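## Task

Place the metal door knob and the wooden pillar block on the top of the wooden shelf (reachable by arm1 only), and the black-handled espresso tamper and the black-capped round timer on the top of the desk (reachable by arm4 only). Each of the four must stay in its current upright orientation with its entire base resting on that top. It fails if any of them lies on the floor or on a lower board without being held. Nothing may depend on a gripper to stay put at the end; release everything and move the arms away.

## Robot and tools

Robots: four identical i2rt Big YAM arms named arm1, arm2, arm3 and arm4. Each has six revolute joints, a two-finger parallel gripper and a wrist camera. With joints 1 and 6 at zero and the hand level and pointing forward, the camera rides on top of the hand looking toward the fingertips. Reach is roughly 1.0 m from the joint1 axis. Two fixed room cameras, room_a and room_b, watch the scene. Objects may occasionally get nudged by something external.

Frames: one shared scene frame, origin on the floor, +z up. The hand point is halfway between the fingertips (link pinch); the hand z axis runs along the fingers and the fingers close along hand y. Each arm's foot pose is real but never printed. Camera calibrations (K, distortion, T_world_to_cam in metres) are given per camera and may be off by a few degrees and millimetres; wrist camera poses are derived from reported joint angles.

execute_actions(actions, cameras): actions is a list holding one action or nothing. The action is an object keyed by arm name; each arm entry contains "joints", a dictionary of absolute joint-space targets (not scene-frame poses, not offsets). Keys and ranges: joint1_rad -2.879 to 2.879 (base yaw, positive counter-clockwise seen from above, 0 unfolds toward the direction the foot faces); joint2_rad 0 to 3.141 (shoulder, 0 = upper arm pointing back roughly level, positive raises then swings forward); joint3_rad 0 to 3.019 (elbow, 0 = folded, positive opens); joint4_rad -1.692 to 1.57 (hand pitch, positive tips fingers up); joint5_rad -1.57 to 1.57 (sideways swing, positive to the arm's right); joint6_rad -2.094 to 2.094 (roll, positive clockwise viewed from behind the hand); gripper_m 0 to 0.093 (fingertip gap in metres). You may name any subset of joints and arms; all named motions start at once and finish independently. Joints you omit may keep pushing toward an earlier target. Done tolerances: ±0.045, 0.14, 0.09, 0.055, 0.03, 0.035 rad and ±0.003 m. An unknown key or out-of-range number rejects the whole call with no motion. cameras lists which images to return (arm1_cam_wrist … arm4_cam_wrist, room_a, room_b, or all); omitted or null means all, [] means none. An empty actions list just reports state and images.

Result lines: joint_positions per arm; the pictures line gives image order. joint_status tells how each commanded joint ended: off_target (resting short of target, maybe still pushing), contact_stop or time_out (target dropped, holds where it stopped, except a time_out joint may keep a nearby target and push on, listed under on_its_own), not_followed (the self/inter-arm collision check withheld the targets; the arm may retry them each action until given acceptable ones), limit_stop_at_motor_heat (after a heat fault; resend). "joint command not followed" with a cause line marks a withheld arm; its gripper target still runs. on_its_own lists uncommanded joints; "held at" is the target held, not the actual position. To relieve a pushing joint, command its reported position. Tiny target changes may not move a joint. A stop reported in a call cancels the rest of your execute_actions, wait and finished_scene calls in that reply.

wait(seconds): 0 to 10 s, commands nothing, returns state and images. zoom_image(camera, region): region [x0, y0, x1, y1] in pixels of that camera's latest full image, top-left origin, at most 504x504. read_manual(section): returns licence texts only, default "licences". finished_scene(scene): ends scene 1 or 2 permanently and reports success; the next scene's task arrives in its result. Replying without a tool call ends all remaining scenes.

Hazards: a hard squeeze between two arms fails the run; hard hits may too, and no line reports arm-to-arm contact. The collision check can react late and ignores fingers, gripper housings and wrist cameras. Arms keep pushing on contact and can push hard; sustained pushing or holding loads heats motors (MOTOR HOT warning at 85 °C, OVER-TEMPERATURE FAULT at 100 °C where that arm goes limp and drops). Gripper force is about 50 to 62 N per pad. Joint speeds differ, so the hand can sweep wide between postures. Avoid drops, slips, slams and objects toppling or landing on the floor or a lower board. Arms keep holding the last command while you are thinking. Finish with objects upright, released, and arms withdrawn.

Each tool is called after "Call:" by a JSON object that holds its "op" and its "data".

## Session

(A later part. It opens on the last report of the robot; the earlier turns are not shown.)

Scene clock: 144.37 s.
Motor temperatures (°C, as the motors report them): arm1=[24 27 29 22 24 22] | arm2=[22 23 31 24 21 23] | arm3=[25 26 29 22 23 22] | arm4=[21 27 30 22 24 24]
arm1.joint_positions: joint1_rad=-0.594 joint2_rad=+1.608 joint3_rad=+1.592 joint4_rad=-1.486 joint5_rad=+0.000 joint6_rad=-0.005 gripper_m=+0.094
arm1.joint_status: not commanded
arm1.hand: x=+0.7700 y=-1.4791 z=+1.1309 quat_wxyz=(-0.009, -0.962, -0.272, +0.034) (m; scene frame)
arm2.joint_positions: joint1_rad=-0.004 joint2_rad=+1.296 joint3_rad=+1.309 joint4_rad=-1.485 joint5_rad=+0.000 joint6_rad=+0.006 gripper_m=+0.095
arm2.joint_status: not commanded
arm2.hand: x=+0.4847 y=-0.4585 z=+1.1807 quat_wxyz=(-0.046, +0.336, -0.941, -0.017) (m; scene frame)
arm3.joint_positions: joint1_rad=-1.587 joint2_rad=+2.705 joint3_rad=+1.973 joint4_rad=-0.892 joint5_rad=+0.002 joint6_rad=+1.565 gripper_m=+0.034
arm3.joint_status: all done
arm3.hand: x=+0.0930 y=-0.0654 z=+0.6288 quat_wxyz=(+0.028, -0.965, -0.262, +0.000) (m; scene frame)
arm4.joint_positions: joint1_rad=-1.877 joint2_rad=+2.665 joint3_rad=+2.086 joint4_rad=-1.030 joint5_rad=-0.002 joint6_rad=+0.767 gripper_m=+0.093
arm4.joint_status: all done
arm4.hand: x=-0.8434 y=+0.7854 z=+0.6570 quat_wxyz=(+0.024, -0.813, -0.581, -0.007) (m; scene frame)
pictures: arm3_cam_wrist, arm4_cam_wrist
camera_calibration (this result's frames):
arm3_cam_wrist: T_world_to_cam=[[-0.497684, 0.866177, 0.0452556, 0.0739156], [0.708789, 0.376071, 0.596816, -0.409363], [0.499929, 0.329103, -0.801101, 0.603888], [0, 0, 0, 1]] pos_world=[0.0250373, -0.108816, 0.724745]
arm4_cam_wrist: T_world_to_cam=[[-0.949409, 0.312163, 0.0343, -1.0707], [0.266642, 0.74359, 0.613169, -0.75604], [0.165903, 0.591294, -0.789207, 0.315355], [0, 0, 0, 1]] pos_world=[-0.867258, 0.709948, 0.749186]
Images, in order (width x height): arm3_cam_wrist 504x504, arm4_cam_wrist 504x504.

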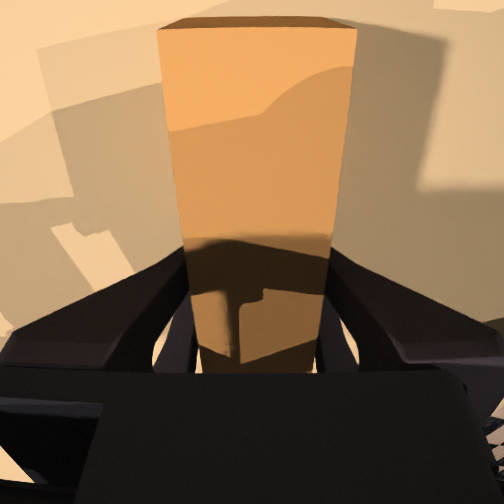

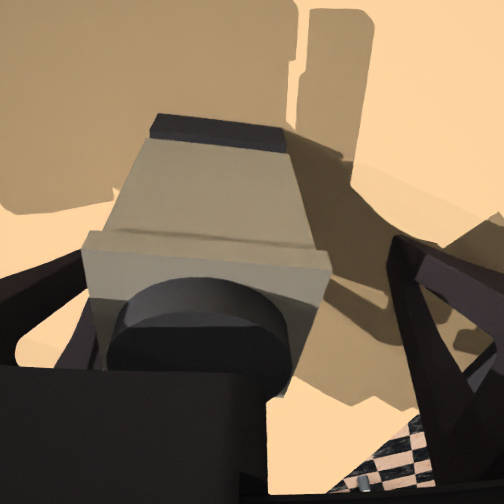

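Call:
{"op": "execute_actions", "data": {"actions": [{"arm4":{"joints":{"gripper_m":0}},"arm3":{"joints":{"gripper_m":0.093,"joint2_rad":2.68}}}], "cameras": ["arm4_cam_wrist","arm3_cam_wrist"]}}

Call:
{"op": "execute_actions", "data": {"actions": [{"arm4":{"joints":{"joint2_rad":1.9,"joint3_rad":1.83,"joint4_rad":-1.5}},"arm3":{"joints":{"joint2_rad":1.9,"joint3_rad":1.83,"joint4_rad":-1.5}}}], "cameras": []}}

Call:
{"op": "execute_actions", "data": {"actions": [{"arm4":{"joints":{"joint1_rad":1.5}},"arm3":{"joints":{"joint1_rad":0.5,"joint2_rad":1.2,"joint3_rad":1.2,"joint6_rad":0}}}], "cameras": []}}

Call:
{"op": "execute_actions", "data": {"actions": [{"arm4":{"joints":{"joint2_rad":2.25,"joint3_rad":1.87,"joint4_rad":-1.2}},"arm2":{"joints":{"joint1_rad":1.01,"joint2_rad":2.3,"joint3_rad":1.85,"joint4_rad":-1.13,"joint6_rad":0}}}], "cameras": ["arm4_cam_wrist","arm2_cam_wrist"]}}

Scene clock: 150.73 s.
Motor temperatures (°C, as the motors report them): arm1=[24 27 29 22 24 22] | arm2=[22 23 31 24 21 23] | arm3=[25 26 29 22 23 22] | arm4=[21 27 29 22 24 24]
arm1.joint_positions: joint1_rad=-0.594 joint2_rad=+1.608 joint3_rad=+1.592 joint4_rad=-1.486 joint5_rad=+0.000 joint6_rad=-0.005 gripper_m=+0.094
arm1.joint_status: not commanded
arm1.hand: x=+0.7700 y=-1.4791 z=+1.1309 quat_wxyz=(-0.009, -0.962, -0.272, +0.034) (m; scene frame)
arm2.joint_positions: joint1_rad=-0.004 joint2_rad=+1.296 joint3_rad=+1.309 joint4_rad=-1.485 joint5_rad=+0.000 joint6_rad=+0.006 gripper_m=+0.095
arm2.joint_status: not commanded
arm2.hand: x=+0.4847 y=-0.4585 z=+1.1807 quat_wxyz=(-0.046, +0.336, -0.941, -0.017) (m; scene frame)
arm3.joint_positions: joint1_rad=-1.587 joint2_rad=+2.705 joint3_rad=+1.973 joint4_rad=-0.892 joint5_rad=+0.002 joint6_rad=+1.565 gripper_m=+0.093
arm3.joint_status: all done
arm3.hand: x=+0.0930 y=-0.0654 z=+0.6288 quat_wxyz=(+0.028, -0.965, -0.262, +0.000) (m; scene frame)
arm4.joint_positions: joint1_rad=-1.877 joint2_rad=+2.665 joint3_rad=+2.086 joint4_rad=-1.030 joint5_rad=-0.001 joint6_rad=+0.769 gripper_m=+0.045
arm4.joint_status: gripper_m off_target (ended at +0.045, target +0.000)
arm4.hand: x=-0.8435 y=+0.7852 z=+0.6570 quat_wxyz=(+0.024, -0.814, -0.580, -0.007) (m; scene frame)
pictures: arm3_cam_wrist, arm4_cam_wrist
camera_calibration (this result's frames):
arm3_cam_wrist: T_world_to_cam=[[-0.497684, 0.866177, 0.0452556, 0.0739156], [0.708789, 0.376071, 0.596816, -0.409363], [0.499929, 0.329103, -0.801101, 0.603888], [0, 0, 0, 1]] pos_world=[0.0250373, -0.108816, 0.724745]
arm4_cam_wrist: T_world_to_cam=[[-0.948803, 0.313961, 0.0346683, -1.07187], [0.268411, 0.743518, 0.612484, -0.753913], [0.16652, 0.590432, -0.789722, 0.316982], [0, 0, 0, 1]] pos_world=[-0.867421, 0.709917, 0.749248]
Images, in order (width x height): arm3_cam_wrist 504x504, arm4_cam_wrist 504x504.

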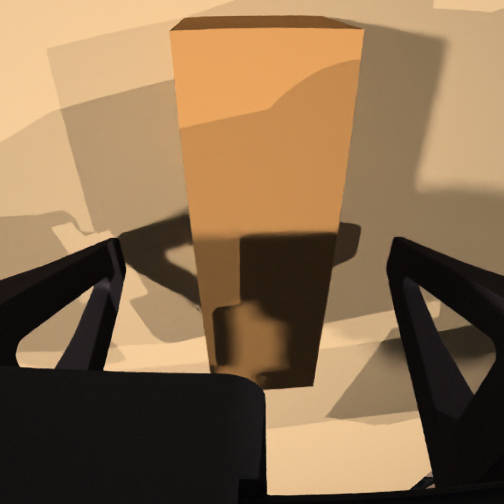

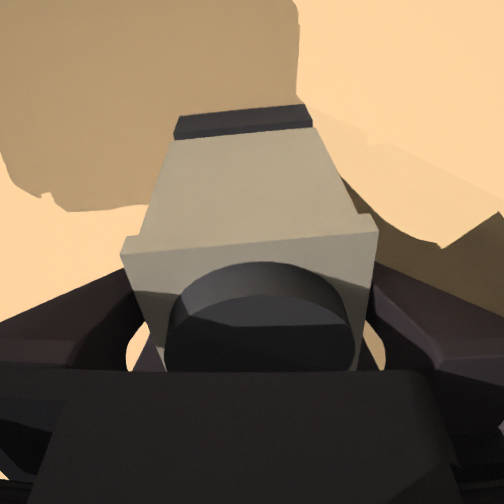

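Scene clock: 152.53 s.
Motor temperatures (°C, as the motors report them): arm1=[24 27 29 22 24 22] | arm2=[22 23 31 24 21 23] | arm3=[25 26 29 22 23 22] | arm4=[21 27 29 22 24 24]
arm1.joint_positions: joint1_rad=-0.594 joint2_rad=+1.608 joint3_rad=+1.592 joint4_rad=-1.486 joint5_rad=+0.000 joint6_rad=-0.005 gripper_m=+0.094
arm1.joint_status: not commanded
arm1.hand: x=+0.7700 y=-1.4791 z=+1.1309 quat_wxyz=(-0.009, -0.962, -0.272, +0.034) (m; scene frame)
arm2.joint_positions: joint1_rad=-0.004 joint2_rad=+1.296 joint3_rad=+1.309 joint4_rad=-1.485 joint5_rad=+0.000 joint6_rad=+0.006 gripper_m=+0.095
arm2.joint_status: not commanded
arm2.hand: x=+0.4847 y=-0.4585 z=+1.1807 quat_wxyz=(-0.046, +0.336, -0.941, -0.017) (m; scene frame)
arm3.joint_positions: joint1_rad=-1.587 joint2_rad=+1.900 joint3_rad=+1.821 joint4_rad=-1.488 joint5_rad=+0.002 joint6_rad=+1.565 gripper_m=+0.093
arm3.joint_status: all done
arm3.hand: x=+0.0492 y=-0.0049 z=+1.0911 quat_wxyz=(+0.001, -0.965, -0.262, -0.007) (m; scene frame)
arm4.joint_positions: joint1_rad=-1.877 joint2_rad=+1.922 joint3_rad=+1.813 joint4_rad=-1.490 joint5_rad=-0.001 joint6_rad=+0.769 gripper_m=+0.045
arm4.joint_status: all done
arm4.hand: x=-0.8900 y=+0.8814 z=+1.0447 quat_wxyz=(+0.019, -0.814, -0.580, -0.006) (m; scene frame)
pictures: none
No camera images: the call's "cameras" was empty. Leave "cameras" out to get every camera's image.

Scene clock: 155.27 s.
Motor temperatures (°C, as the motors report them): arm1=[24 27 29 22 24 22] | arm2=[22 23 31 24 21 23] | arm3=[25 26 28 22 23 22] | arm4=[21 27 29 22 24 24]
arm1.joint_positions: joint1_rad=-0.594 joint2_rad=+1.608 joint3_rad=+1.592 joint4_rad=-1.486 joint5_rad=+0.000 joint6_rad=-0.005 gripper_m=+0.094
arm1.joint_status: not commanded
arm1.hand: x=+0.7700 y=-1.4791 z=+1.1309 quat_wxyz=(-0.009, -0.962, -0.272, +0.034) (m; scene frame)
arm2.joint_positions: joint1_rad=-0.004 joint2_rad=+1.296 joint3_rad=+1.309 joint4_rad=-1.485 joint5_rad=+0.000 joint6_rad=+0.006 gripper_m=+0.095
arm2.joint_status: not commanded
arm2.hand: x=+0.4847 y=-0.4585 z=+1.1807 quat_wxyz=(-0.046, +0.336, -0.941, -0.017) (m; scene frame)
arm3.joint_positions: joint1_rad=+0.499 joint2_rad=+1.204 joint3_rad=+1.206 joint4_rad=-1.488 joint5_rad=+0.000 joint6_rad=+0.008 gripper_m=+0.093
arm3.joint_status: all done
arm3.hand: x=-0.0680 y=+0.8091 z=+1.1702 quat_wxyz=(-0.045, +0.493, -0.869, -0.022) (m; scene frame)
arm4.joint_positions: joint1_rad=+1.512 joint2_rad=+1.922 joint3_rad=+1.813 joint4_rad=-1.490 joint5_rad=-0.002 joint6_rad=+0.770 gripper_m=+0.045
arm4.joint_status: all done
arm4.hand: x=-1.5104 y=+1.8715 z=+1.0570 quat_wxyz=(-0.002, +0.676, -0.737, +0.009) (m; scene frame)
pictures: none
No camera images: the call's "cameras" was empty. Leave "cameras" out to get every camera's image.

Scene clock: 157.50 s.
Motor temperatures (°C, as the motors report them): arm1=[24 27 29 22 24 22] | arm2=[22 23 31 24 21 23] | arm3=[25 26 28 22 23 22] | arm4=[21 27 29 22 24 24]
arm1.joint_positions: joint1_rad=-0.594 joint2_rad=+1.608 joint3_rad=+1.592 joint4_rad=-1.486 joint5_rad=+0.000 joint6_rad=-0.005 gripper_m=+0.094
arm1.joint_status: not commanded
arm1.hand: x=+0.7700 y=-1.4791 z=+1.1309 quat_wxyz=(-0.009, -0.962, -0.272, +0.034) (m; scene frame)
arm2.joint_positions: joint1_rad=+1.008 joint2_rad=+2.304 joint3_rad=+1.817 joint4_rad=-1.128 joint5_rad=-0.001 joint6_rad=+0.005 gripper_m=+0.095
arm2.joint_status: all done
arm2.hand: x=+0.0973 y=-0.0603 z=+0.8494 quat_wxyz=(+0.015, +0.750, -0.661, +0.016) (m; scene frame)
arm3.joint_positions: joint1_rad=+0.499 joint2_rad=+1.204 joint3_rad=+1.206 joint4_rad=-1.488 joint5_rad=+0.000 joint6_rad=+0.008 gripper_m=+0.093
arm3.joint_status: not commanded
arm3.hand: x=-0.0680 y=+0.8091 z=+1.1702 quat_wxyz=(-0.045, +0.493, -0.869, -0.022) (m; scene frame)
arm4.joint_positions: joint1_rad=+1.512 joint2_rad=+2.264 joint3_rad=+1.835 joint4_rad=-1.211 joint5_rad=-0.002 joint6_rad=+0.770 gripper_m=+0.045
arm4.joint_status: all done
arm4.hand: x=-1.5471 y=+1.9186 z=+0.8563 quat_wxyz=(+0.000, +0.676, -0.737, +0.029) (m; scene frame)
pictures: arm2_cam_wrist, arm4_cam_wrist
camera_calibration (this result's frames):
arm2_cam_wrist: T_world_to_cam=[[0.992836, 0.118542, -0.0149989, -0.0737078], [0.101861, -0.774061, 0.624863, -0.584467], [0.0624624, -0.621914, -0.780591, 0.738118], [0, 0, 0, 1]] pos_world=[0.0866093, 0.01537, 0.940274]
arm4_cam_wrist: T_world_to_cam=[[0.996119, -0.073533, 0.0483675, 1.6385], [-0.0877306, -0.785457, 0.612667, 0.852552], [-0.00706074, -0.614533, -0.788859, 1.96493], [0, 0, 0, 1]] pos_world=[-1.54348, 1.99764, 0.948476]
Images, in order (width x height): arm2_cam_wrist 504x504, arm4_cam_wrist 504x504.

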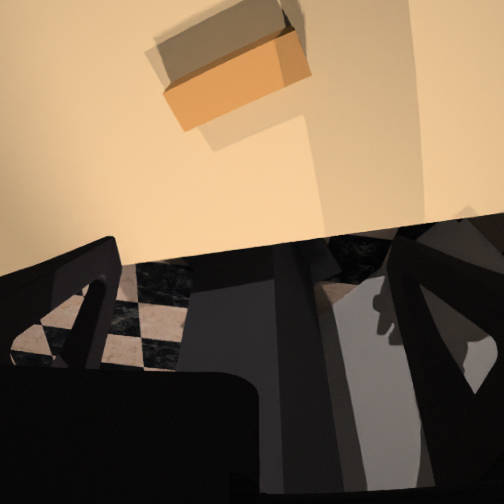

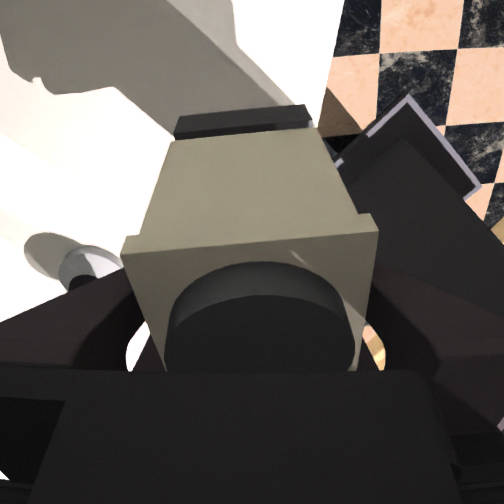

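Call:
{"op": "execute_actions", "data": {"actions": [{"arm4":{"joints":{"joint2_rad":2.47,"joint3_rad":2.14,"joint4_rad":-1.2}},"arm2":{"joints":{"joint1_rad":1.02,"joint2_rad":2.52,"joint3_rad":1.77,"joint4_rad":-0.81,"joint6_rad":1.13}}}], "cameras": ["arm4_cam_wrist","arm2_cam_wrist"]}}

Scene clock: 165.13 s.
Motor temperatures (°C, as the motors report them): arm1=[24 27 29 22 24 22] | arm2=[22 24 31 24 21 23] | arm3=[25 25 28 22 23 22] | arm4=[21 27 30 22 24 24]
arm1.joint_positions: joint1_rad=-0.594 joint2_rad=+1.608 joint3_rad=+1.592 joint4_rad=-1.486 joint5_rad=+0.000 joint6_rad=-0.005 gripper_m=+0.094
arm1.joint_status: not commanded
arm1.hand: x=+0.7700 y=-1.4791 z=+1.1309 quat_wxyz=(-0.009, -0.962, -0.272, +0.034) (m; scene frame)
arm2.joint_positions: joint1_rad=+1.015 joint2_rad=+2.528 joint3_rad=+1.758 joint4_rad=-0.825 joint5_rad=-0.001 joint6_rad=+1.122 gripper_m=+0.095
arm2.joint_status: all done
arm2.hand: x=+0.0946 y=-0.0743 z=+0.6887 quat_wxyz=(+0.003, +0.290, -0.957, +0.012) (m; scene frame)
arm3.joint_positions: joint1_rad=+0.499 joint2_rad=+1.204 joint3_rad=+1.206 joint4_rad=-1.488 joint5_rad=+0.000 joint6_rad=+0.008 gripper_m=+0.093
arm3.joint_status: not commanded
arm3.hand: x=-0.0680 y=+0.8091 z=+1.1702 quat_wxyz=(-0.045, +0.493, -0.869, -0.022) (m; scene frame)
arm4.joint_positions: joint1_rad=+1.512 joint2_rad=+2.497 joint3_rad=+2.086 joint4_rad=-1.207 joint5_rad=-0.002 joint6_rad=+0.770 gripper_m=+0.045
arm4.joint_status: all done
arm4.hand: x=-1.5835 y=+1.9640 z=+0.7880 quat_wxyz=(-0.001, +0.676, -0.737, +0.019) (m; scene frame)
pictures: arm2_cam_wrist, arm4_cam_wrist
camera_calibration (this result's frames):
arm2_cam_wrist: T_world_to_cam=[[0.548105, -0.836376, 0.00755114, -0.116153], [-0.671325, -0.434521, 0.600428, -0.37945], [-0.498903, -0.334167, -0.799643, 0.691669], [0, 0, 0, 1]] pos_world=[0.154005, -0.0308938, 0.781798]
arm4_cam_wrist: T_world_to_cam=[[0.996691, -0.0740837, 0.0334425, 1.69515], [-0.0792922, -0.795696, 0.600484, 0.969921], [-0.0178759, -0.601148, -0.798937, 1.90323], [0, 0, 0, 1]] pos_world=[-1.57861, 2.04147, 0.881452]
Images, in order (width x height): arm2_cam_wrist 504x504, arm4_cam_wrist 504x504.

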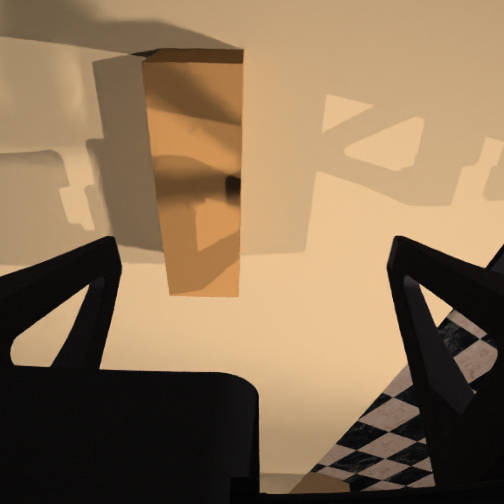

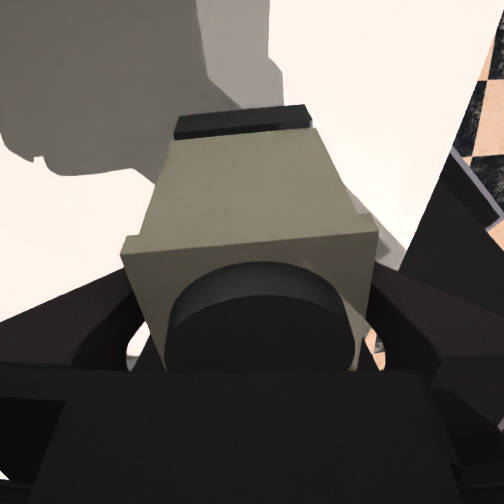

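Call:
{"op": "execute_actions", "data": {"actions": [{"arm4":{"joints":{"joint1_rad":1.56,"joint2_rad":2.53,"joint4_rad":-1.15}},"arm2":{"joints":{"joint1_rad":1.04,"joint2_rad":2.63,"joint3_rad":1.81,"joint4_rad":-0.73}}}], "cameras": ["arm4_cam_wrist","arm2_cam_wrist"]}}

Scene clock: 169.40 s.
Motor temperatures (°C, as the motors report them): arm1=[24 27 29 22 24 22] | arm2=[22 24 31 24 21 23] | arm3=[25 25 28 22 23 22] | arm4=[21 28 30 22 24 24]
arm1.joint_positions: joint1_rad=-0.594 joint2_rad=+1.608 joint3_rad=+1.592 joint4_rad=-1.486 joint5_rad=+0.000 joint6_rad=-0.005 gripper_m=+0.094
arm1.joint_status: not commanded
arm1.hand: x=+0.7700 y=-1.4791 z=+1.1309 quat_wxyz=(-0.009, -0.962, -0.272, +0.034) (m; scene frame)
arm2.joint_positions: joint1_rad=+1.040 joint2_rad=+2.644 joint3_rad=+1.780 joint4_rad=-0.745 joint5_rad=-0.001 joint6_rad=+1.123 gripper_m=+0.095
arm2.joint_status: all done
arm2.hand: x=+0.0807 y=-0.0896 z=+0.6227 quat_wxyz=(+0.004, +0.301, -0.953, +0.018) (m; scene frame)
arm3.joint_positions: joint1_rad=+0.499 joint2_rad=+1.204 joint3_rad=+1.206 joint4_rad=-1.488 joint5_rad=+0.000 joint6_rad=+0.008 gripper_m=+0.093
arm3.joint_status: not commanded
arm3.hand: x=-0.0680 y=+0.8091 z=+1.1702 quat_wxyz=(-0.045, +0.493, -0.869, -0.022) (m; scene frame)
arm4.joint_positions: joint1_rad=+1.554 joint2_rad=+2.529 joint3_rad=+2.093 joint4_rad=-1.161 joint5_rad=+0.001 joint6_rad=+0.770 gripper_m=+0.045
arm4.joint_status: all done
arm4.hand: x=-1.6101 y=+1.9500 z=+0.7679 quat_wxyz=(-0.004, +0.691, -0.722, +0.009) (m; scene frame)
pictures: arm2_cam_wrist, arm4_cam_wrist
camera_calibration (this result's frames):
arm2_cam_wrist: T_world_to_cam=[[0.568028, -0.822775, 0.0196254, -0.12876], [-0.662021, -0.442619, 0.604828, -0.359995], [-0.488951, -0.356551, -0.796114, 0.621905], [0, 0, 0, 1]] pos_world=[0.138896, -0.0435404, 0.71537]
arm4_cam_wrist: T_world_to_cam=[[0.999237, -0.0320921, 0.0222604, 1.65208], [-0.0390477, -0.808569, 0.587105, 1.06901], [-0.000842324, -0.587526, -0.809205, 1.887], [0, 0, 0, 1]] pos_world=[-1.60749, 2.02605, 0.862568]
Images, in order (width x height): arm2_cam_wrist 504x504, arm4_cam_wrist 504x504.

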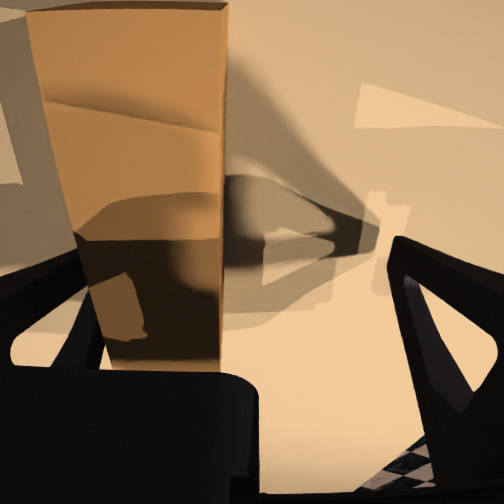

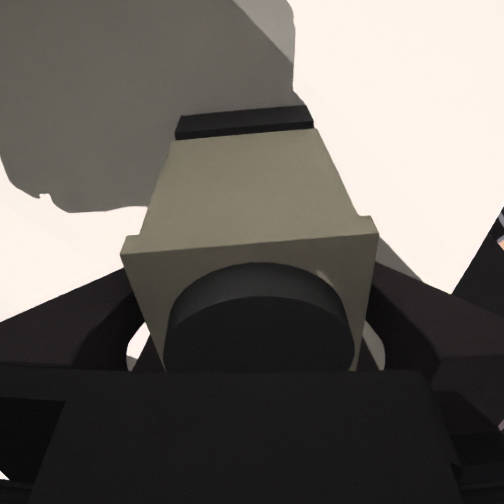

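Call:
{"op": "execute_actions", "data": {"actions": [{"arm4":{"joints":{"gripper_m":0.093}},"arm2":{"joints":{"gripper_m":0}}}], "cameras": ["arm4_cam_wrist","arm2_cam_wrist"]}}

Call:
{"op": "execute_actions", "data": {"actions": [{"arm4":{"joints":{"joint2_rad":1.7,"joint3_rad":1.7,"joint4_rad":-1.5}},"arm2":{"joints":{"joint2_rad":1.9,"joint3_rad":1.83,"joint4_rad":-1.5}}}], "cameras": []}}

Call:
{"op": "execute_actions", "data": {"actions": [{"arm2":{"joints":{"joint1_rad":-1.28}}}], "cameras": []}}

Call:
{"op": "execute_actions", "data": {"actions": [{"arm2":{"joints":{"joint2_rad":2.12,"joint3_rad":1.58,"joint4_rad":-1.0}}}], "cameras": ["arm2_cam_wrist","room_b","room_a"]}}

Scene clock: 174.87 s.
Motor temperatures (°C, as the motors report them): arm1=[24 27 29 22 24 22] | arm2=[22 24 31 24 21 23] | arm3=[25 25 28 22 23 22] | arm4=[21 28 30 22 24 24]
arm1.joint_positions: joint1_rad=-0.594 joint2_rad=+1.608 joint3_rad=+1.592 joint4_rad=-1.486 joint5_rad=+0.000 joint6_rad=-0.005 gripper_m=+0.094
arm1.joint_status: not commanded
arm1.hand: x=+0.7700 y=-1.4791 z=+1.1309 quat_wxyz=(-0.009, -0.962, -0.272, +0.034) (m; scene frame)
arm2.joint_positions: joint1_rad=+1.040 joint2_rad=+2.644 joint3_rad=+1.780 joint4_rad=-0.743 joint5_rad=-0.001 joint6_rad=+1.125 gripper_m=+0.035
arm2.joint_status: gripper_m off_target (ended at +0.035, target +0.000)
arm2.hand: x=+0.0807 y=-0.0893 z=+0.6227 quat_wxyz=(+0.004, +0.300, -0.954, +0.018) (m; scene frame)
arm3.joint_positions: joint1_rad=+0.499 joint2_rad=+1.204 joint3_rad=+1.206 joint4_rad=-1.488 joint5_rad=+0.000 joint6_rad=+0.008 gripper_m=+0.093
arm3.joint_status: not commanded
arm3.hand: x=-0.0680 y=+0.8091 z=+1.1702 quat_wxyz=(-0.045, +0.493, -0.869, -0.022) (m; scene frame)
arm4.joint_positions: joint1_rad=+1.554 joint2_rad=+2.529 joint3_rad=+2.093 joint4_rad=-1.161 joint5_rad=+0.001 joint6_rad=+0.770 gripper_m=+0.093
arm4.joint_status: all done
arm4.hand: x=-1.6101 y=+1.9500 z=+0.7679 quat_wxyz=(-0.004, +0.691, -0.722, +0.009) (m; scene frame)
pictures: arm2_cam_wrist, arm4_cam_wrist
camera_calibration (this result's frames):
arm2_cam_wrist: T_world_to_cam=[[0.566459, -0.823879, 0.0186239, -0.127854], [-0.662794, -0.442042, 0.604403, -0.359518], [-0.489722, -0.354714, -0.796461, 0.622416], [0, 0, 0, 1]] pos_world=[0.138949, -0.0434793, 0.715405]
arm4_cam_wrist: T_world_to_cam=[[0.999237, -0.0320921, 0.0222604, 1.65208], [-0.0390477, -0.808569, 0.587105, 1.06901], [-0.000842324, -0.587526, -0.809205, 1.887], [0, 0, 0, 1]] pos_world=[-1.60749, 2.02605, 0.862568]
Images, in order (width x height): arm2_cam_wrist 504x504, arm4_cam_wrist 504x504.

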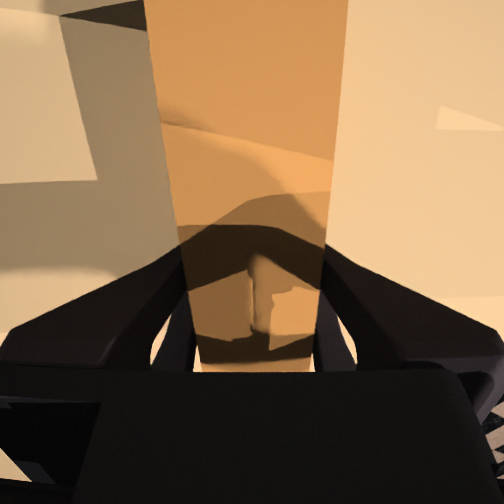

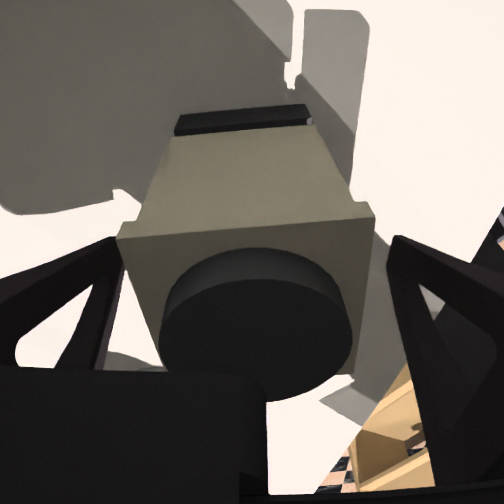

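Scene clock: 176.67 s.
Motor temperatures (°C, as the motors report them): arm1=[24 27 29 22 24 22] | arm2=[22 24 31 24 21 23] | arm3=[25 25 28 22 23 22] | arm4=[21 28 30 22 24 24]
arm1.joint_positions: joint1_rad=-0.594 joint2_rad=+1.608 joint3_rad=+1.592 joint4_rad=-1.486 joint5_rad=+0.000 joint6_rad=-0.005 gripper_m=+0.094
arm1.joint_status: not commanded
arm1.hand: x=+0.7700 y=-1.4791 z=+1.1309 quat_wxyz=(-0.009, -0.962, -0.272, +0.034) (m; scene frame)
arm2.joint_positions: joint1_rad=+1.040 joint2_rad=+1.923 joint3_rad=+1.816 joint4_rad=-1.485 joint5_rad=-0.001 joint6_rad=+1.125 gripper_m=+0.035
arm2.joint_status: all done
arm2.hand: x=+0.0870 y=-0.1245 z=+1.0835 quat_wxyz=(+0.003, +0.300, -0.954, +0.010) (m; scene frame)
arm3.joint_positions: joint1_rad=+0.499 joint2_rad=+1.204 joint3_rad=+1.206 joint4_rad=-1.488 joint5_rad=+0.000 joint6_rad=+0.008 gripper_m=+0.093
arm3.joint_status: not commanded
arm3.hand: x=-0.0680 y=+0.8091 z=+1.1702 quat_wxyz=(-0.045, +0.493, -0.869, -0.022) (m; scene frame)
arm4.joint_positions: joint1_rad=+1.554 joint2_rad=+1.706 joint3_rad=+1.692 joint4_rad=-1.490 joint5_rad=+0.001 joint6_rad=+0.770 gripper_m=+0.093
arm4.joint_status: all done
arm4.hand: x=-1.4956 y=+1.8172 z=+1.1264 quat_wxyz=(-0.005, +0.691, -0.722, -0.038) (m; scene frame)
pictures: none
No camera images: the call's "cameras" was empty. Leave "cameras" out to get every camera's image.

Scene clock: 179.13 s.
Motor temperatures (°C, as the motors report them): arm1=[24 27 29 22 24 22] | arm2=[22 24 31 24 21 23] | arm3=[25 25 28 22 23 22] | arm4=[21 27 30 22 24 24]
arm1.joint_positions: joint1_rad=-0.594 joint2_rad=+1.608 joint3_rad=+1.592 joint4_rad=-1.486 joint5_rad=+0.000 joint6_rad=-0.005 gripper_m=+0.094
arm1.joint_status: not commanded
arm1.hand: x=+0.7700 y=-1.4791 z=+1.1309 quat_wxyz=(-0.009, -0.962, -0.272, +0.034) (m; scene frame)
arm2.joint_positions: joint1_rad=-1.280 joint2_rad=+1.923 joint3_rad=+1.816 joint4_rad=-1.485 joint5_rad=+0.001 joint6_rad=+1.125 gripper_m=+0.035
arm2.joint_status: all done
arm2.hand: x=+0.6751 y=-1.0338 z=+1.0823 quat_wxyz=(+0.011, -0.755, -0.656, +0.004) (m; scene frame)
arm3.joint_positions: joint1_rad=+0.499 joint2_rad=+1.204 joint3_rad=+1.206 joint4_rad=-1.488 joint5_rad=+0.000 joint6_rad=+0.008 gripper_m=+0.093
arm3.joint_status: not commanded
arm3.hand: x=-0.0680 y=+0.8091 z=+1.1702 quat_wxyz=(-0.045, +0.493, -0.869, -0.022) (m; scene frame)
arm4.joint_positions: joint1_rad=+1.554 joint2_rad=+1.706 joint3_rad=+1.692 joint4_rad=-1.490 joint5_rad=+0.001 joint6_rad=+0.770 gripper_m=+0.093
arm4.joint_status: not commanded
arm4.hand: x=-1.4956 y=+1.8172 z=+1.1264 quat_wxyz=(-0.005, +0.691, -0.722, -0.038) (m; scene frame)
pictures: none
No camera images: the call's "cameras" was empty. Leave "cameras" out to get every camera's image.

Scene clock: 180.67 s.
Motor temperatures (°C, as the motors report them): arm1=[24 27 29 22 24 22] | arm2=[22 24 31 24 21 23] | arm3=[25 25 28 22 23 22] | arm4=[21 27 30 22 24 24]
arm1.joint_positions: joint1_rad=-0.594 joint2_rad=+1.608 joint3_rad=+1.592 joint4_rad=-1.486 joint5_rad=+0.000 joint6_rad=-0.005 gripper_m=+0.094
arm1.joint_status: not commanded
arm1.hand: x=+0.7700 y=-1.4791 z=+1.1309 quat_wxyz=(-0.009, -0.962, -0.272, +0.034) (m; scene frame)
arm2.joint_positions: joint1_rad=-1.280 joint2_rad=+2.124 joint3_rad=+1.559 joint4_rad=-1.016 joint5_rad=+0.001 joint6_rad=+1.125 gripper_m=+0.035
arm2.joint_status: all done
arm2.hand: x=+0.6816 y=-1.0382 z=+0.8731 quat_wxyz=(+0.005, -0.755, -0.656, +0.002) (m; scene frame)
arm3.joint_positions: joint1_rad=+0.499 joint2_rad=+1.204 joint3_rad=+1.206 joint4_rad=-1.488 joint5_rad=+0.000 joint6_rad=+0.008 gripper_m=+0.093
arm3.joint_status: not commanded
arm3.hand: x=-0.0680 y=+0.8091 z=+1.1702 quat_wxyz=(-0.045, +0.493, -0.869, -0.022) (m; scene frame)
arm4.joint_positions: joint1_rad=+1.554 joint2_rad=+1.706 joint3_rad=+1.692 joint4_rad=-1.490 joint5_rad=+0.001 joint6_rad=+0.770 gripper_m=+0.093
arm4.joint_status: not commanded
arm4.hand: x=-1.4956 y=+1.8172 z=+1.1264 quat_wxyz=(-0.005, +0.691, -0.722, -0.038) (m; scene frame)
pictures: arm2_cam_wrist, room_a, room_b
camera_calibration (this result's frames):
arm2_cam_wrist: T_world_to_cam=[[-0.989199, 0.146554, -0.00253056, 0.831667], [0.116481, 0.79646, 0.593367, 0.232308], [0.0889761, 0.586663, -0.804928, 1.36986], [0, 0, 0, 1]] pos_world=[0.67374, -1.11055, 0.966899]
Images, in order (width x height): arm2_cam_wrist 504x504, room_a 672x504, room_b 672x504.

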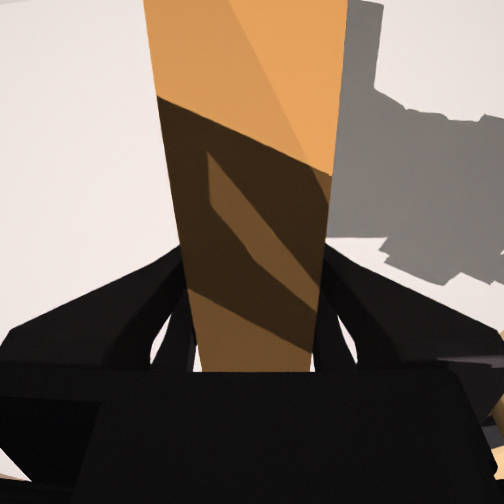

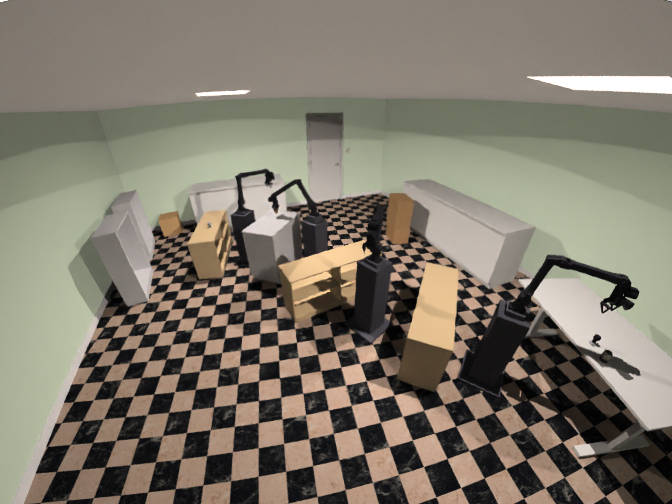

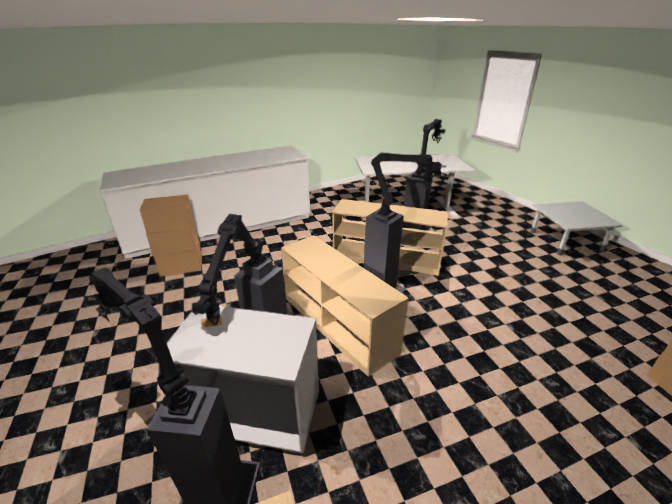

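Call:
{"op": "execute_actions", "data": {"actions": [{"arm2":{"joints":{"joint2_rad":2.2,"joint4_rad":-0.93}}}], "cameras": ["arm2_cam_wrist"]}}

Scene clock: 183.60 s.
Motor temperatures (°C, as the motors report them): arm1=[24 27 29 22 24 22] | arm2=[22 24 31 24 21 23] | arm3=[25 25 28 22 23 22] | arm4=[21 27 30 22 24 24]
arm1.joint_positions: joint1_rad=-0.594 joint2_rad=+1.608 joint3_rad=+1.592 joint4_rad=-1.486 joint5_rad=+0.000 joint6_rad=-0.005 gripper_m=+0.094
arm1.joint_status: not commanded
arm1.hand: x=+0.7700 y=-1.4791 z=+1.1309 quat_wxyz=(-0.009, -0.962, -0.272, +0.034) (m; scene frame)
arm2.joint_positions: joint1_rad=-1.280 joint2_rad=+2.219 joint3_rad=+1.559 joint4_rad=-0.946 joint5_rad=+0.001 joint6_rad=+1.125 gripper_m=+0.035
arm2.joint_status: all done
arm2.hand: x=+0.6807 y=-1.0376 z=+0.8180 quat_wxyz=(+0.018, -0.754, -0.656, +0.005) (m; scene frame)
arm3.joint_positions: joint1_rad=+0.499 joint2_rad=+1.204 joint3_rad=+1.206 joint4_rad=-1.488 joint5_rad=+0.000 joint6_rad=+0.008 gripper_m=+0.093
arm3.joint_status: not commanded
arm3.hand: x=-0.0680 y=+0.8091 z=+1.1702 quat_wxyz=(-0.045, +0.493, -0.869, -0.022) (m; scene frame)
arm4.joint_positions: joint1_rad=+1.554 joint2_rad=+1.706 joint3_rad=+1.692 joint4_rad=-1.490 joint5_rad=+0.001 joint6_rad=+0.770 gripper_m=+0.093
arm4.joint_status: not commanded
arm4.hand: x=-1.4956 y=+1.8172 z=+1.1264 quat_wxyz=(-0.005, +0.691, -0.722, -0.038) (m; scene frame)
pictures: arm2_cam_wrist
camera_calibration (this result's frames):
arm2_cam_wrist: T_world_to_cam=[[-0.989006, 0.146432, 0.0206114, 0.811271], [0.129219, 0.788019, 0.601937, 0.240214], [0.0719009, 0.597982, -0.798278, 1.34309], [0, 0, 0, 1]] pos_world=[0.674742, -1.11123, 0.910843]
Images, in order (width x height): arm2_cam_wrist 504x504.

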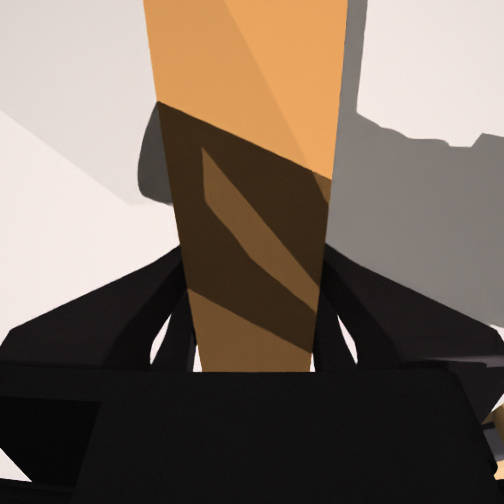

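Call:
{"op": "execute_actions", "data": {"actions": [{"arm2":{"joints":{"joint2_rad":2.24,"joint4_rad":-0.9}}}], "cameras": ["arm2_cam_wrist"]}}

Call:
{"op": "execute_actions", "data": {"actions": [{"arm2":{"joints":{"gripper_m":0.093}}}], "cameras": ["arm2_cam_wrist"]}}

Call:
{"op": "execute_actions", "data": {"actions": [{"arm2":{"joints":{"joint2_rad":1.9,"joint3_rad":1.83,"joint4_rad":-1.5}}}], "cameras": []}}

Call:
{"op": "execute_actions", "data": {"actions": [{"arm2":{"joints":{"joint1_rad":-0.3,"joint2_rad":1.2,"joint3_rad":1.2,"joint6_rad":0}}}], "cameras": []}}

Call:
{"op": "execute_actions", "data": {"actions": [{"arm1":{"joints":{"joint1_rad":-1.49,"joint2_rad":1.85,"joint3_rad":1.55,"joint4_rad":-1.25}}}], "cameras": ["arm1_cam_wrist"]}}

Scene clock: 199.63 s.
Motor temperatures (°C, as the motors report them): arm1=[24 27 29 22 24 22] | arm2=[22 25 31 24 21 23] | arm3=[25 24 28 22 23 22] | arm4=[21 27 30 22 24 24]
arm1.joint_positions: joint1_rad=-0.594 joint2_rad=+1.608 joint3_rad=+1.592 joint4_rad=-1.486 joint5_rad=+0.000 joint6_rad=-0.005 gripper_m=+0.094
arm1.joint_status: not commanded
arm1.hand: x=+0.7700 y=-1.4791 z=+1.1309 quat_wxyz=(-0.009, -0.962, -0.272, +0.034) (m; scene frame)
arm2.joint_positions: joint1_rad=-1.280 joint2_rad=+2.239 joint3_rad=+1.559 joint4_rad=-0.917 joint5_rad=+0.001 joint6_rad=+1.125 gripper_m=+0.035
arm2.joint_status: all done
arm2.hand: x=+0.6829 y=-1.0391 z=+0.8061 quat_wxyz=(+0.013, -0.755, -0.656, +0.004) (m; scene frame)
arm3.joint_positions: joint1_rad=+0.499 joint2_rad=+1.204 joint3_rad=+1.206 joint4_rad=-1.488 joint5_rad=+0.000 joint6_rad=+0.008 gripper_m=+0.093
arm3.joint_status: not commanded
arm3.hand: x=-0.0680 y=+0.8091 z=+1.1702 quat_wxyz=(-0.045, +0.493, -0.869, -0.022) (m; scene frame)
arm4.joint_positions: joint1_rad=+1.554 joint2_rad=+1.706 joint3_rad=+1.692 joint4_rad=-1.490 joint5_rad=+0.001 joint6_rad=+0.770 gripper_m=+0.093
arm4.joint_status: not commanded
arm4.hand: x=-1.4956 y=+1.8172 z=+1.1264 quat_wxyz=(-0.005, +0.691, -0.722, -0.038) (m; scene frame)
pictures: arm2_cam_wrist
camera_calibration (this result's frames):
arm2_cam_wrist: T_world_to_cam=[[-0.989132, 0.146514, 0.0123225, 0.820772], [0.124635, 0.791057, 0.598912, 0.256973], [0.078001, 0.593939, -0.80072, 1.32791], [0, 0, 0, 1]] pos_world=[0.676246, -1.11223, 0.899268]
Images, in order (width x height): arm2_cam_wrist 504x504.

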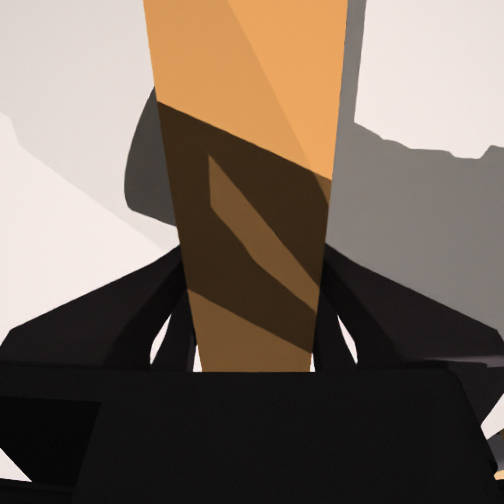

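Scene clock: 200.33 s.
Motor temperatures (°C, as the motors report them): arm1=[24 27 29 22 24 22] | arm2=[22 25 31 24 21 23] | arm3=[25 24 28 22 23 22] | arm4=[21 27 30 22 24 24]
arm1.joint_positions: joint1_rad=-0.594 joint2_rad=+1.608 joint3_rad=+1.592 joint4_rad=-1.486 joint5_rad=+0.000 joint6_rad=-0.005 gripper_m=+0.094
arm1.joint_status: not commanded
arm1.hand: x=+0.7700 y=-1.4791 z=+1.1309 quat_wxyz=(-0.009, -0.962, -0.272, +0.034) (m; scene frame)
arm2.joint_positions: joint1_rad=-1.280 joint2_rad=+2.239 joint3_rad=+1.559 joint4_rad=-0.917 joint5_rad=+0.001 joint6_rad=+1.125 gripper_m=+0.093
arm2.joint_status: all done
arm2.hand: x=+0.6829 y=-1.0391 z=+0.8061 quat_wxyz=(+0.013, -0.755, -0.656, +0.004) (m; scene frame)
arm3.joint_positions: joint1_rad=+0.499 joint2_rad=+1.204 joint3_rad=+1.206 joint4_rad=-1.488 joint5_rad=+0.000 joint6_rad=+0.008 gripper_m=+0.093
arm3.joint_status: not commanded
arm3.hand: x=-0.0680 y=+0.8091 z=+1.1702 quat_wxyz=(-0.045, +0.493, -0.869, -0.022) (m; scene frame)
arm4.joint_positions: joint1_rad=+1.554 joint2_rad=+1.706 joint3_rad=+1.692 joint4_rad=-1.490 joint5_rad=+0.001 joint6_rad=+0.770 gripper_m=+0.093
arm4.joint_status: not commanded
arm4.hand: x=-1.4956 y=+1.8172 z=+1.1264 quat_wxyz=(-0.005, +0.691, -0.722, -0.038) (m; scene frame)
pictures: arm2_cam_wrist
camera_calibration (this result's frames):
arm2_cam_wrist: T_world_to_cam=[[-0.989132, 0.146514, 0.0123225, 0.820772], [0.124635, 0.791057, 0.598912, 0.256973], [0.078001, 0.593939, -0.80072, 1.32791], [0, 0, 0, 1]] pos_world=[0.676246, -1.11223, 0.899268]
Images, in order (width x height): arm2_cam_wrist 504x504.

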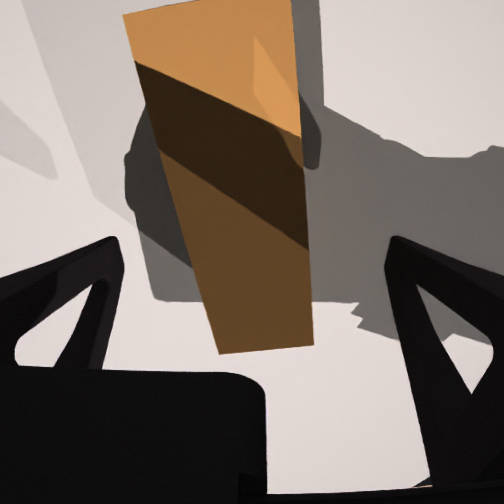

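Scene clock: 202.03 s.
Motor temperatures (°C, as the motors report them): arm1=[24 27 29 22 24 22] | arm2=[22 25 32 24 21 23] | arm3=[25 24 28 22 23 22] | arm4=[21 27 30 22 24 24]
arm1.joint_positions: joint1_rad=-0.594 joint2_rad=+1.608 joint3_rad=+1.592 joint4_rad=-1.486 joint5_rad=+0.000 joint6_rad=-0.005 gripper_m=+0.094
arm1.joint_status: not commanded
arm1.hand: x=+0.7700 y=-1.4791 z=+1.1309 quat_wxyz=(-0.009, -0.962, -0.272, +0.034) (m; scene frame)
arm2.joint_positions: joint1_rad=-1.280 joint2_rad=+1.916 joint3_rad=+1.823 joint4_rad=-1.485 joint5_rad=+0.001 joint6_rad=+1.125 gripper_m=+0.093
arm2.joint_status: all done
arm2.hand: x=+0.6768 y=-1.0350 z=+1.0889 quat_wxyz=(+0.004, -0.755, -0.656, +0.002) (m; scene frame)
arm3.joint_positions: joint1_rad=+0.499 joint2_rad=+1.204 joint3_rad=+1.206 joint4_rad=-1.488 joint5_rad=+0.000 joint6_rad=+0.008 gripper_m=+0.093
arm3.joint_status: not commanded
arm3.hand: x=-0.0680 y=+0.8091 z=+1.1702 quat_wxyz=(-0.045, +0.493, -0.869, -0.022) (m; scene frame)
arm4.joint_positions: joint1_rad=+1.554 joint2_rad=+1.706 joint3_rad=+1.692 joint4_rad=-1.490 joint5_rad=+0.001 joint6_rad=+0.770 gripper_m=+0.093
arm4.joint_status: not commanded
arm4.hand: x=-1.4956 y=+1.8172 z=+1.1264 quat_wxyz=(-0.005, +0.691, -0.722, -0.038) (m; scene frame)
pictures: none
No camera images: the call's "cameras" was empty. Leave "cameras" out to get every camera's image.

Scene clock: 203.97 s.
Motor temperatures (°C, as the motors report them): arm1=[24 27 29 22 24 22] | arm2=[22 25 32 24 21 23] | arm3=[25 24 28 22 23 22] | arm4=[21 27 30 22 24 24]
arm1.joint_positions: joint1_rad=-0.594 joint2_rad=+1.608 joint3_rad=+1.592 joint4_rad=-1.486 joint5_rad=+0.000 joint6_rad=-0.005 gripper_m=+0.094
arm1.joint_status: not commanded
arm1.hand: x=+0.7700 y=-1.4791 z=+1.1309 quat_wxyz=(-0.009, -0.962, -0.272, +0.034) (m; scene frame)
arm2.joint_positions: joint1_rad=-0.298 joint2_rad=+1.194 joint3_rad=+1.210 joint4_rad=-1.489 joint5_rad=-0.001 joint6_rad=+0.008 gripper_m=+0.093
arm2.joint_status: all done
arm2.hand: x=+0.5076 y=-0.5713 z=+1.1757 quat_wxyz=(-0.047, +0.193, -0.980, -0.011) (m; scene frame)
arm3.joint_positions: joint1_rad=+0.499 joint2_rad=+1.204 joint3_rad=+1.206 joint4_rad=-1.488 joint5_rad=+0.000 joint6_rad=+0.008 gripper_m=+0.093
arm3.joint_status: not commanded
arm3.hand: x=-0.0680 y=+0.8091 z=+1.1702 quat_wxyz=(-0.045, +0.493, -0.869, -0.022) (m; scene frame)
arm4.joint_positions: joint1_rad=+1.554 joint2_rad=+1.706 joint3_rad=+1.692 joint4_rad=-1.490 joint5_rad=+0.001 joint6_rad=+0.770 gripper_m=+0.093
arm4.joint_status: not commanded
arm4.hand: x=-1.4956 y=+1.8172 z=+1.1264 quat_wxyz=(-0.005, +0.691, -0.722, -0.038) (m; scene frame)
pictures: none
No camera images: the call's "cameras" was empty. Leave "cameras" out to get every camera's image.

Scene clock: 205.63 s.
Motor temperatures (°C, as the motors report them): arm1=[24 27 29 22 24 22] | arm2=[22 24 32 24 21 23] | arm3=[25 24 28 22 23 22] | arm4=[21 27 30 22 24 24]
arm1.joint_positions: joint1_rad=-1.489 joint2_rad=+1.852 joint3_rad=+1.546 joint4_rad=-1.257 joint5_rad=+0.001 joint6_rad=-0.004 gripper_m=+0.094
arm1.joint_status: all done
arm1.hand: x=+0.6747 y=-1.0268 z=+0.9910 quat_wxyz=(+0.001, -0.985, +0.171, +0.005) (m; scene frame)
arm2.joint_positions: joint1_rad=-0.298 joint2_rad=+1.194 joint3_rad=+1.210 joint4_rad=-1.489 joint5_rad=-0.001 joint6_rad=+0.008 gripper_m=+0.093
arm2.joint_status: not commanded
arm2.hand: x=+0.5076 y=-0.5713 z=+1.1757 quat_wxyz=(-0.047, +0.193, -0.980, -0.011) (m; scene frame)
arm3.joint_positions: joint1_rad=+0.499 joint2_rad=+1.204 joint3_rad=+1.206 joint4_rad=-1.488 joint5_rad=+0.000 joint6_rad=+0.008 gripper_m=+0.093
arm3.joint_status: not commanded
arm3.hand: x=-0.0680 y=+0.8091 z=+1.1702 quat_wxyz=(-0.045, +0.493, -0.869, -0.022) (m; scene frame)
arm4.joint_positions: joint1_rad=+1.554 joint2_rad=+1.706 joint3_rad=+1.692 joint4_rad=-1.490 joint5_rad=+0.001 joint6_rad=+0.770 gripper_m=+0.093
arm4.joint_status: not commanded
arm4.hand: x=-1.4956 y=+1.8172 z=+1.1264 quat_wxyz=(-0.005, +0.691, -0.722, -0.038) (m; scene frame)
pictures: arm1_cam_wrist
camera_calibration (this result's frames):
arm1_cam_wrist: T_world_to_cam=[[0.330159, 0.943804, -0.0151127, 0.76678], [0.772583, -0.260995, 0.578789, -1.36114], [0.542319, -0.202769, -0.815337, 0.359051], [0, 0, 0, 1]] pos_world=[0.603713, -1.00614, 1.09215]
Images, in order (width x height): arm1_cam_wrist 504x504.

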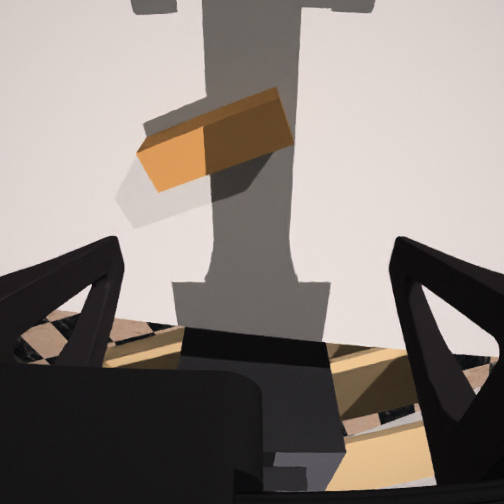

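Call:
{"op": "execute_actions", "data": {"actions": [{"arm1":{"joints":{"joint1_rad":-1.385,"joint2_rad":1.95,"joint3_rad":1.27,"joint4_rad":-0.9,"joint6_rad":-1.92}}}], "cameras": ["arm1_cam_wrist"]}}

Scene clock: 213.97 s.
Motor temperatures (°C, as the motors report them): arm1=[24 27 29 22 24 22] | arm2=[22 24 31 24 21 23] | arm3=[25 24 28 22 23 22] | arm4=[21 27 30 22 24 24]
arm1.joint_positions: joint1_rad=-1.383 joint2_rad=+1.957 joint3_rad=+1.260 joint4_rad=-0.914 joint5_rad=+0.001 joint6_rad=-1.913 gripper_m=+0.094
arm1.joint_status: all done
arm1.hand: x=+0.7037 y=-1.0949 z=+0.8411 quat_wxyz=(-0.016, -0.671, -0.741, -0.009) (m; scene frame)
arm2.joint_positions: joint1_rad=-0.298 joint2_rad=+1.194 joint3_rad=+1.210 joint4_rad=-1.489 joint5_rad=-0.001 joint6_rad=+0.008 gripper_m=+0.093
arm2.joint_status: not commanded
arm2.hand: x=+0.5076 y=-0.5713 z=+1.1757 quat_wxyz=(-0.047, +0.193, -0.980, -0.011) (m; scene frame)
arm3.joint_positions: joint1_rad=+0.499 joint2_rad=+1.204 joint3_rad=+1.206 joint4_rad=-1.488 joint5_rad=+0.000 joint6_rad=+0.008 gripper_m=+0.093
arm3.joint_status: not commanded
arm3.hand: x=-0.0680 y=+0.8091 z=+1.1702 quat_wxyz=(-0.045, +0.493, -0.869, -0.022) (m; scene frame)
arm4.joint_positions: joint1_rad=+1.554 joint2_rad=+1.706 joint3_rad=+1.692 joint4_rad=-1.490 joint5_rad=+0.001 joint6_rad=+0.770 gripper_m=+0.093
arm4.joint_status: not commanded
arm4.hand: x=-1.4956 y=+1.8172 z=+1.1264 quat_wxyz=(-0.005, +0.691, -0.722, -0.038) (m; scene frame)
pictures: arm1_cam_wrist
camera_calibration (this result's frames):
arm1_cam_wrist: T_world_to_cam=[[-0.992917, -0.107189, -0.051257, 0.629911], [-0.117062, 0.80874, 0.576399, 0.484758], [-0.0203299, 0.578316, -0.815559, 1.4586], [0, 0, 0, 1]] pos_world=[0.711849, -1.16806, 0.94245]
Images, in order (width x height): arm1_cam_wrist 504x504.

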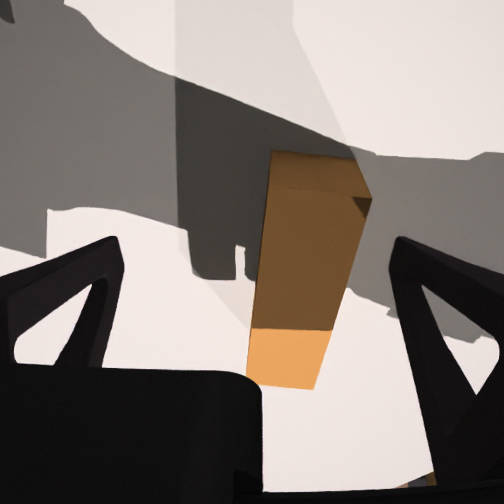

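Call:
{"op": "execute_actions", "data": {"actions": [{"arm1":{"joints":{"joint1_rad":-1.415,"joint2_rad":2.06,"joint3_rad":1.33,"joint4_rad":-0.84}}}], "cameras": ["arm1_cam_wrist"]}}

Scene clock: 217.47 s.
Motor temperatures (°C, as the motors report them): arm1=[24 27 29 22 24 22] | arm2=[22 24 31 24 21 23] | arm3=[25 24 28 22 23 22] | arm4=[21 26 30 22 24 24]
arm1.joint_positions: joint1_rad=-1.415 joint2_rad=+2.061 joint3_rad=+1.303 joint4_rad=-0.851 joint5_rad=+0.001 joint6_rad=-1.914 gripper_m=+0.094
arm1.joint_status: all done
arm1.hand: x=+0.6908 y=-1.0743 z=+0.8006 quat_wxyz=(-0.016, -0.682, -0.731, -0.008) (m; scene frame)
arm2.joint_positions: joint1_rad=-0.298 joint2_rad=+1.194 joint3_rad=+1.210 joint4_rad=-1.489 joint5_rad=-0.001 joint6_rad=+0.008 gripper_m=+0.093
arm2.joint_status: not commanded
arm2.hand: x=+0.5076 y=-0.5713 z=+1.1757 quat_wxyz=(-0.047, +0.193, -0.980, -0.011) (m; scene frame)
arm3.joint_positions: joint1_rad=+0.499 joint2_rad=+1.204 joint3_rad=+1.206 joint4_rad=-1.488 joint5_rad=+0.000 joint6_rad=+0.008 gripper_m=+0.093
arm3.joint_status: not commanded
arm3.hand: x=-0.0680 y=+0.8091 z=+1.1702 quat_wxyz=(-0.045, +0.493, -0.869, -0.022) (m; scene frame)
arm4.joint_positions: joint1_rad=+1.554 joint2_rad=+1.706 joint3_rad=+1.692 joint4_rad=-1.490 joint5_rad=+0.001 joint6_rad=+0.770 gripper_m=+0.093
arm4.joint_status: not commanded
arm4.hand: x=-1.4956 y=+1.8172 z=+1.1264 quat_wxyz=(-0.005, +0.691, -0.722, -0.038) (m; scene frame)
pictures: arm1_cam_wrist
camera_calibration (this result's frames):
arm1_cam_wrist: T_world_to_cam=[[-0.995895, -0.0760558, -0.0490736, 0.651017], [-0.0904229, 0.811712, 0.577016, 0.474188], [-0.00405175, 0.579084, -0.815258, 1.40278], [0, 0, 0, 1]] pos_world=[0.696906, -1.14772, 0.901963]
Images, in order (width x height): arm1_cam_wrist 504x504.

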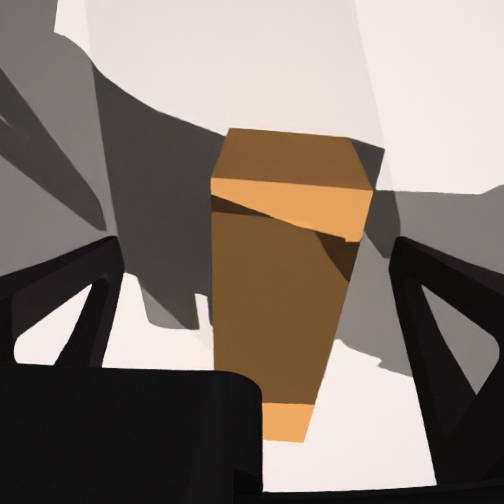

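Call:
{"op": "execute_actions", "data": {"actions": [{"arm1":{"joints":{"joint1_rad":-1.45,"joint2_rad":2.13,"joint3_rad":1.35,"joint4_rad":-0.79}}}], "cameras": ["arm1_cam_wrist"]}}

Scene clock: 221.23 s.
Motor temperatures (°C, as the motors report them): arm1=[24 27 29 22 24 22] | arm2=[22 24 31 24 21 23] | arm3=[25 24 28 22 23 22] | arm4=[21 26 30 22 24 24]
arm1.joint_positions: joint1_rad=-1.441 joint2_rad=+2.081 joint3_rad=+1.327 joint4_rad=-0.808 joint5_rad=-0.005 joint6_rad=-1.919 gripper_m=+0.094
arm1.joint_status: all done
arm1.hand: x=+0.6766 y=-1.0568 z=+0.7968 quat_wxyz=(+0.004, -0.690, -0.724, +0.005) (m; scene frame)
arm2.joint_positions: joint1_rad=-0.298 joint2_rad=+1.194 joint3_rad=+1.210 joint4_rad=-1.489 joint5_rad=-0.001 joint6_rad=+0.008 gripper_m=+0.093
arm2.joint_status: not commanded
arm2.hand: x=+0.5076 y=-0.5713 z=+1.1757 quat_wxyz=(-0.047, +0.193, -0.980, -0.011) (m; scene frame)
arm3.joint_positions: joint1_rad=+0.499 joint2_rad=+1.204 joint3_rad=+1.206 joint4_rad=-1.488 joint5_rad=+0.000 joint6_rad=+0.008 gripper_m=+0.093
arm3.joint_status: not commanded
arm3.hand: x=-0.0680 y=+0.8091 z=+1.1702 quat_wxyz=(-0.045, +0.493, -0.869, -0.022) (m; scene frame)
arm4.joint_positions: joint1_rad=+1.554 joint2_rad=+1.706 joint3_rad=+1.692 joint4_rad=-1.490 joint5_rad=+0.001 joint6_rad=+0.770 gripper_m=+0.093
arm4.joint_status: not commanded
arm4.hand: x=-1.4956 y=+1.8172 z=+1.1264 quat_wxyz=(-0.005, +0.691, -0.722, -0.038) (m; scene frame)
pictures: arm1_cam_wrist
camera_calibration (this result's frames):
arm1_cam_wrist: T_world_to_cam=[[-0.998425, -0.0560004, -0.00339313, 0.624495], [-0.0473504, 0.808678, 0.586343, 0.421135], [-0.0300915, 0.58558, -0.810056, 1.4098], [0, 0, 0, 1]] pos_world=[0.685875, -1.13114, 0.897205]
Images, in order (width x height): arm1_cam_wrist 504x504.

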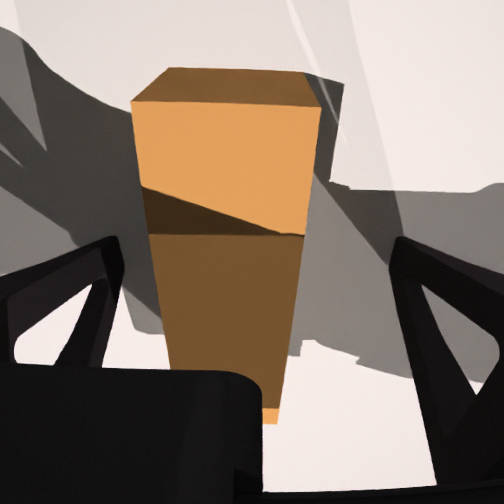

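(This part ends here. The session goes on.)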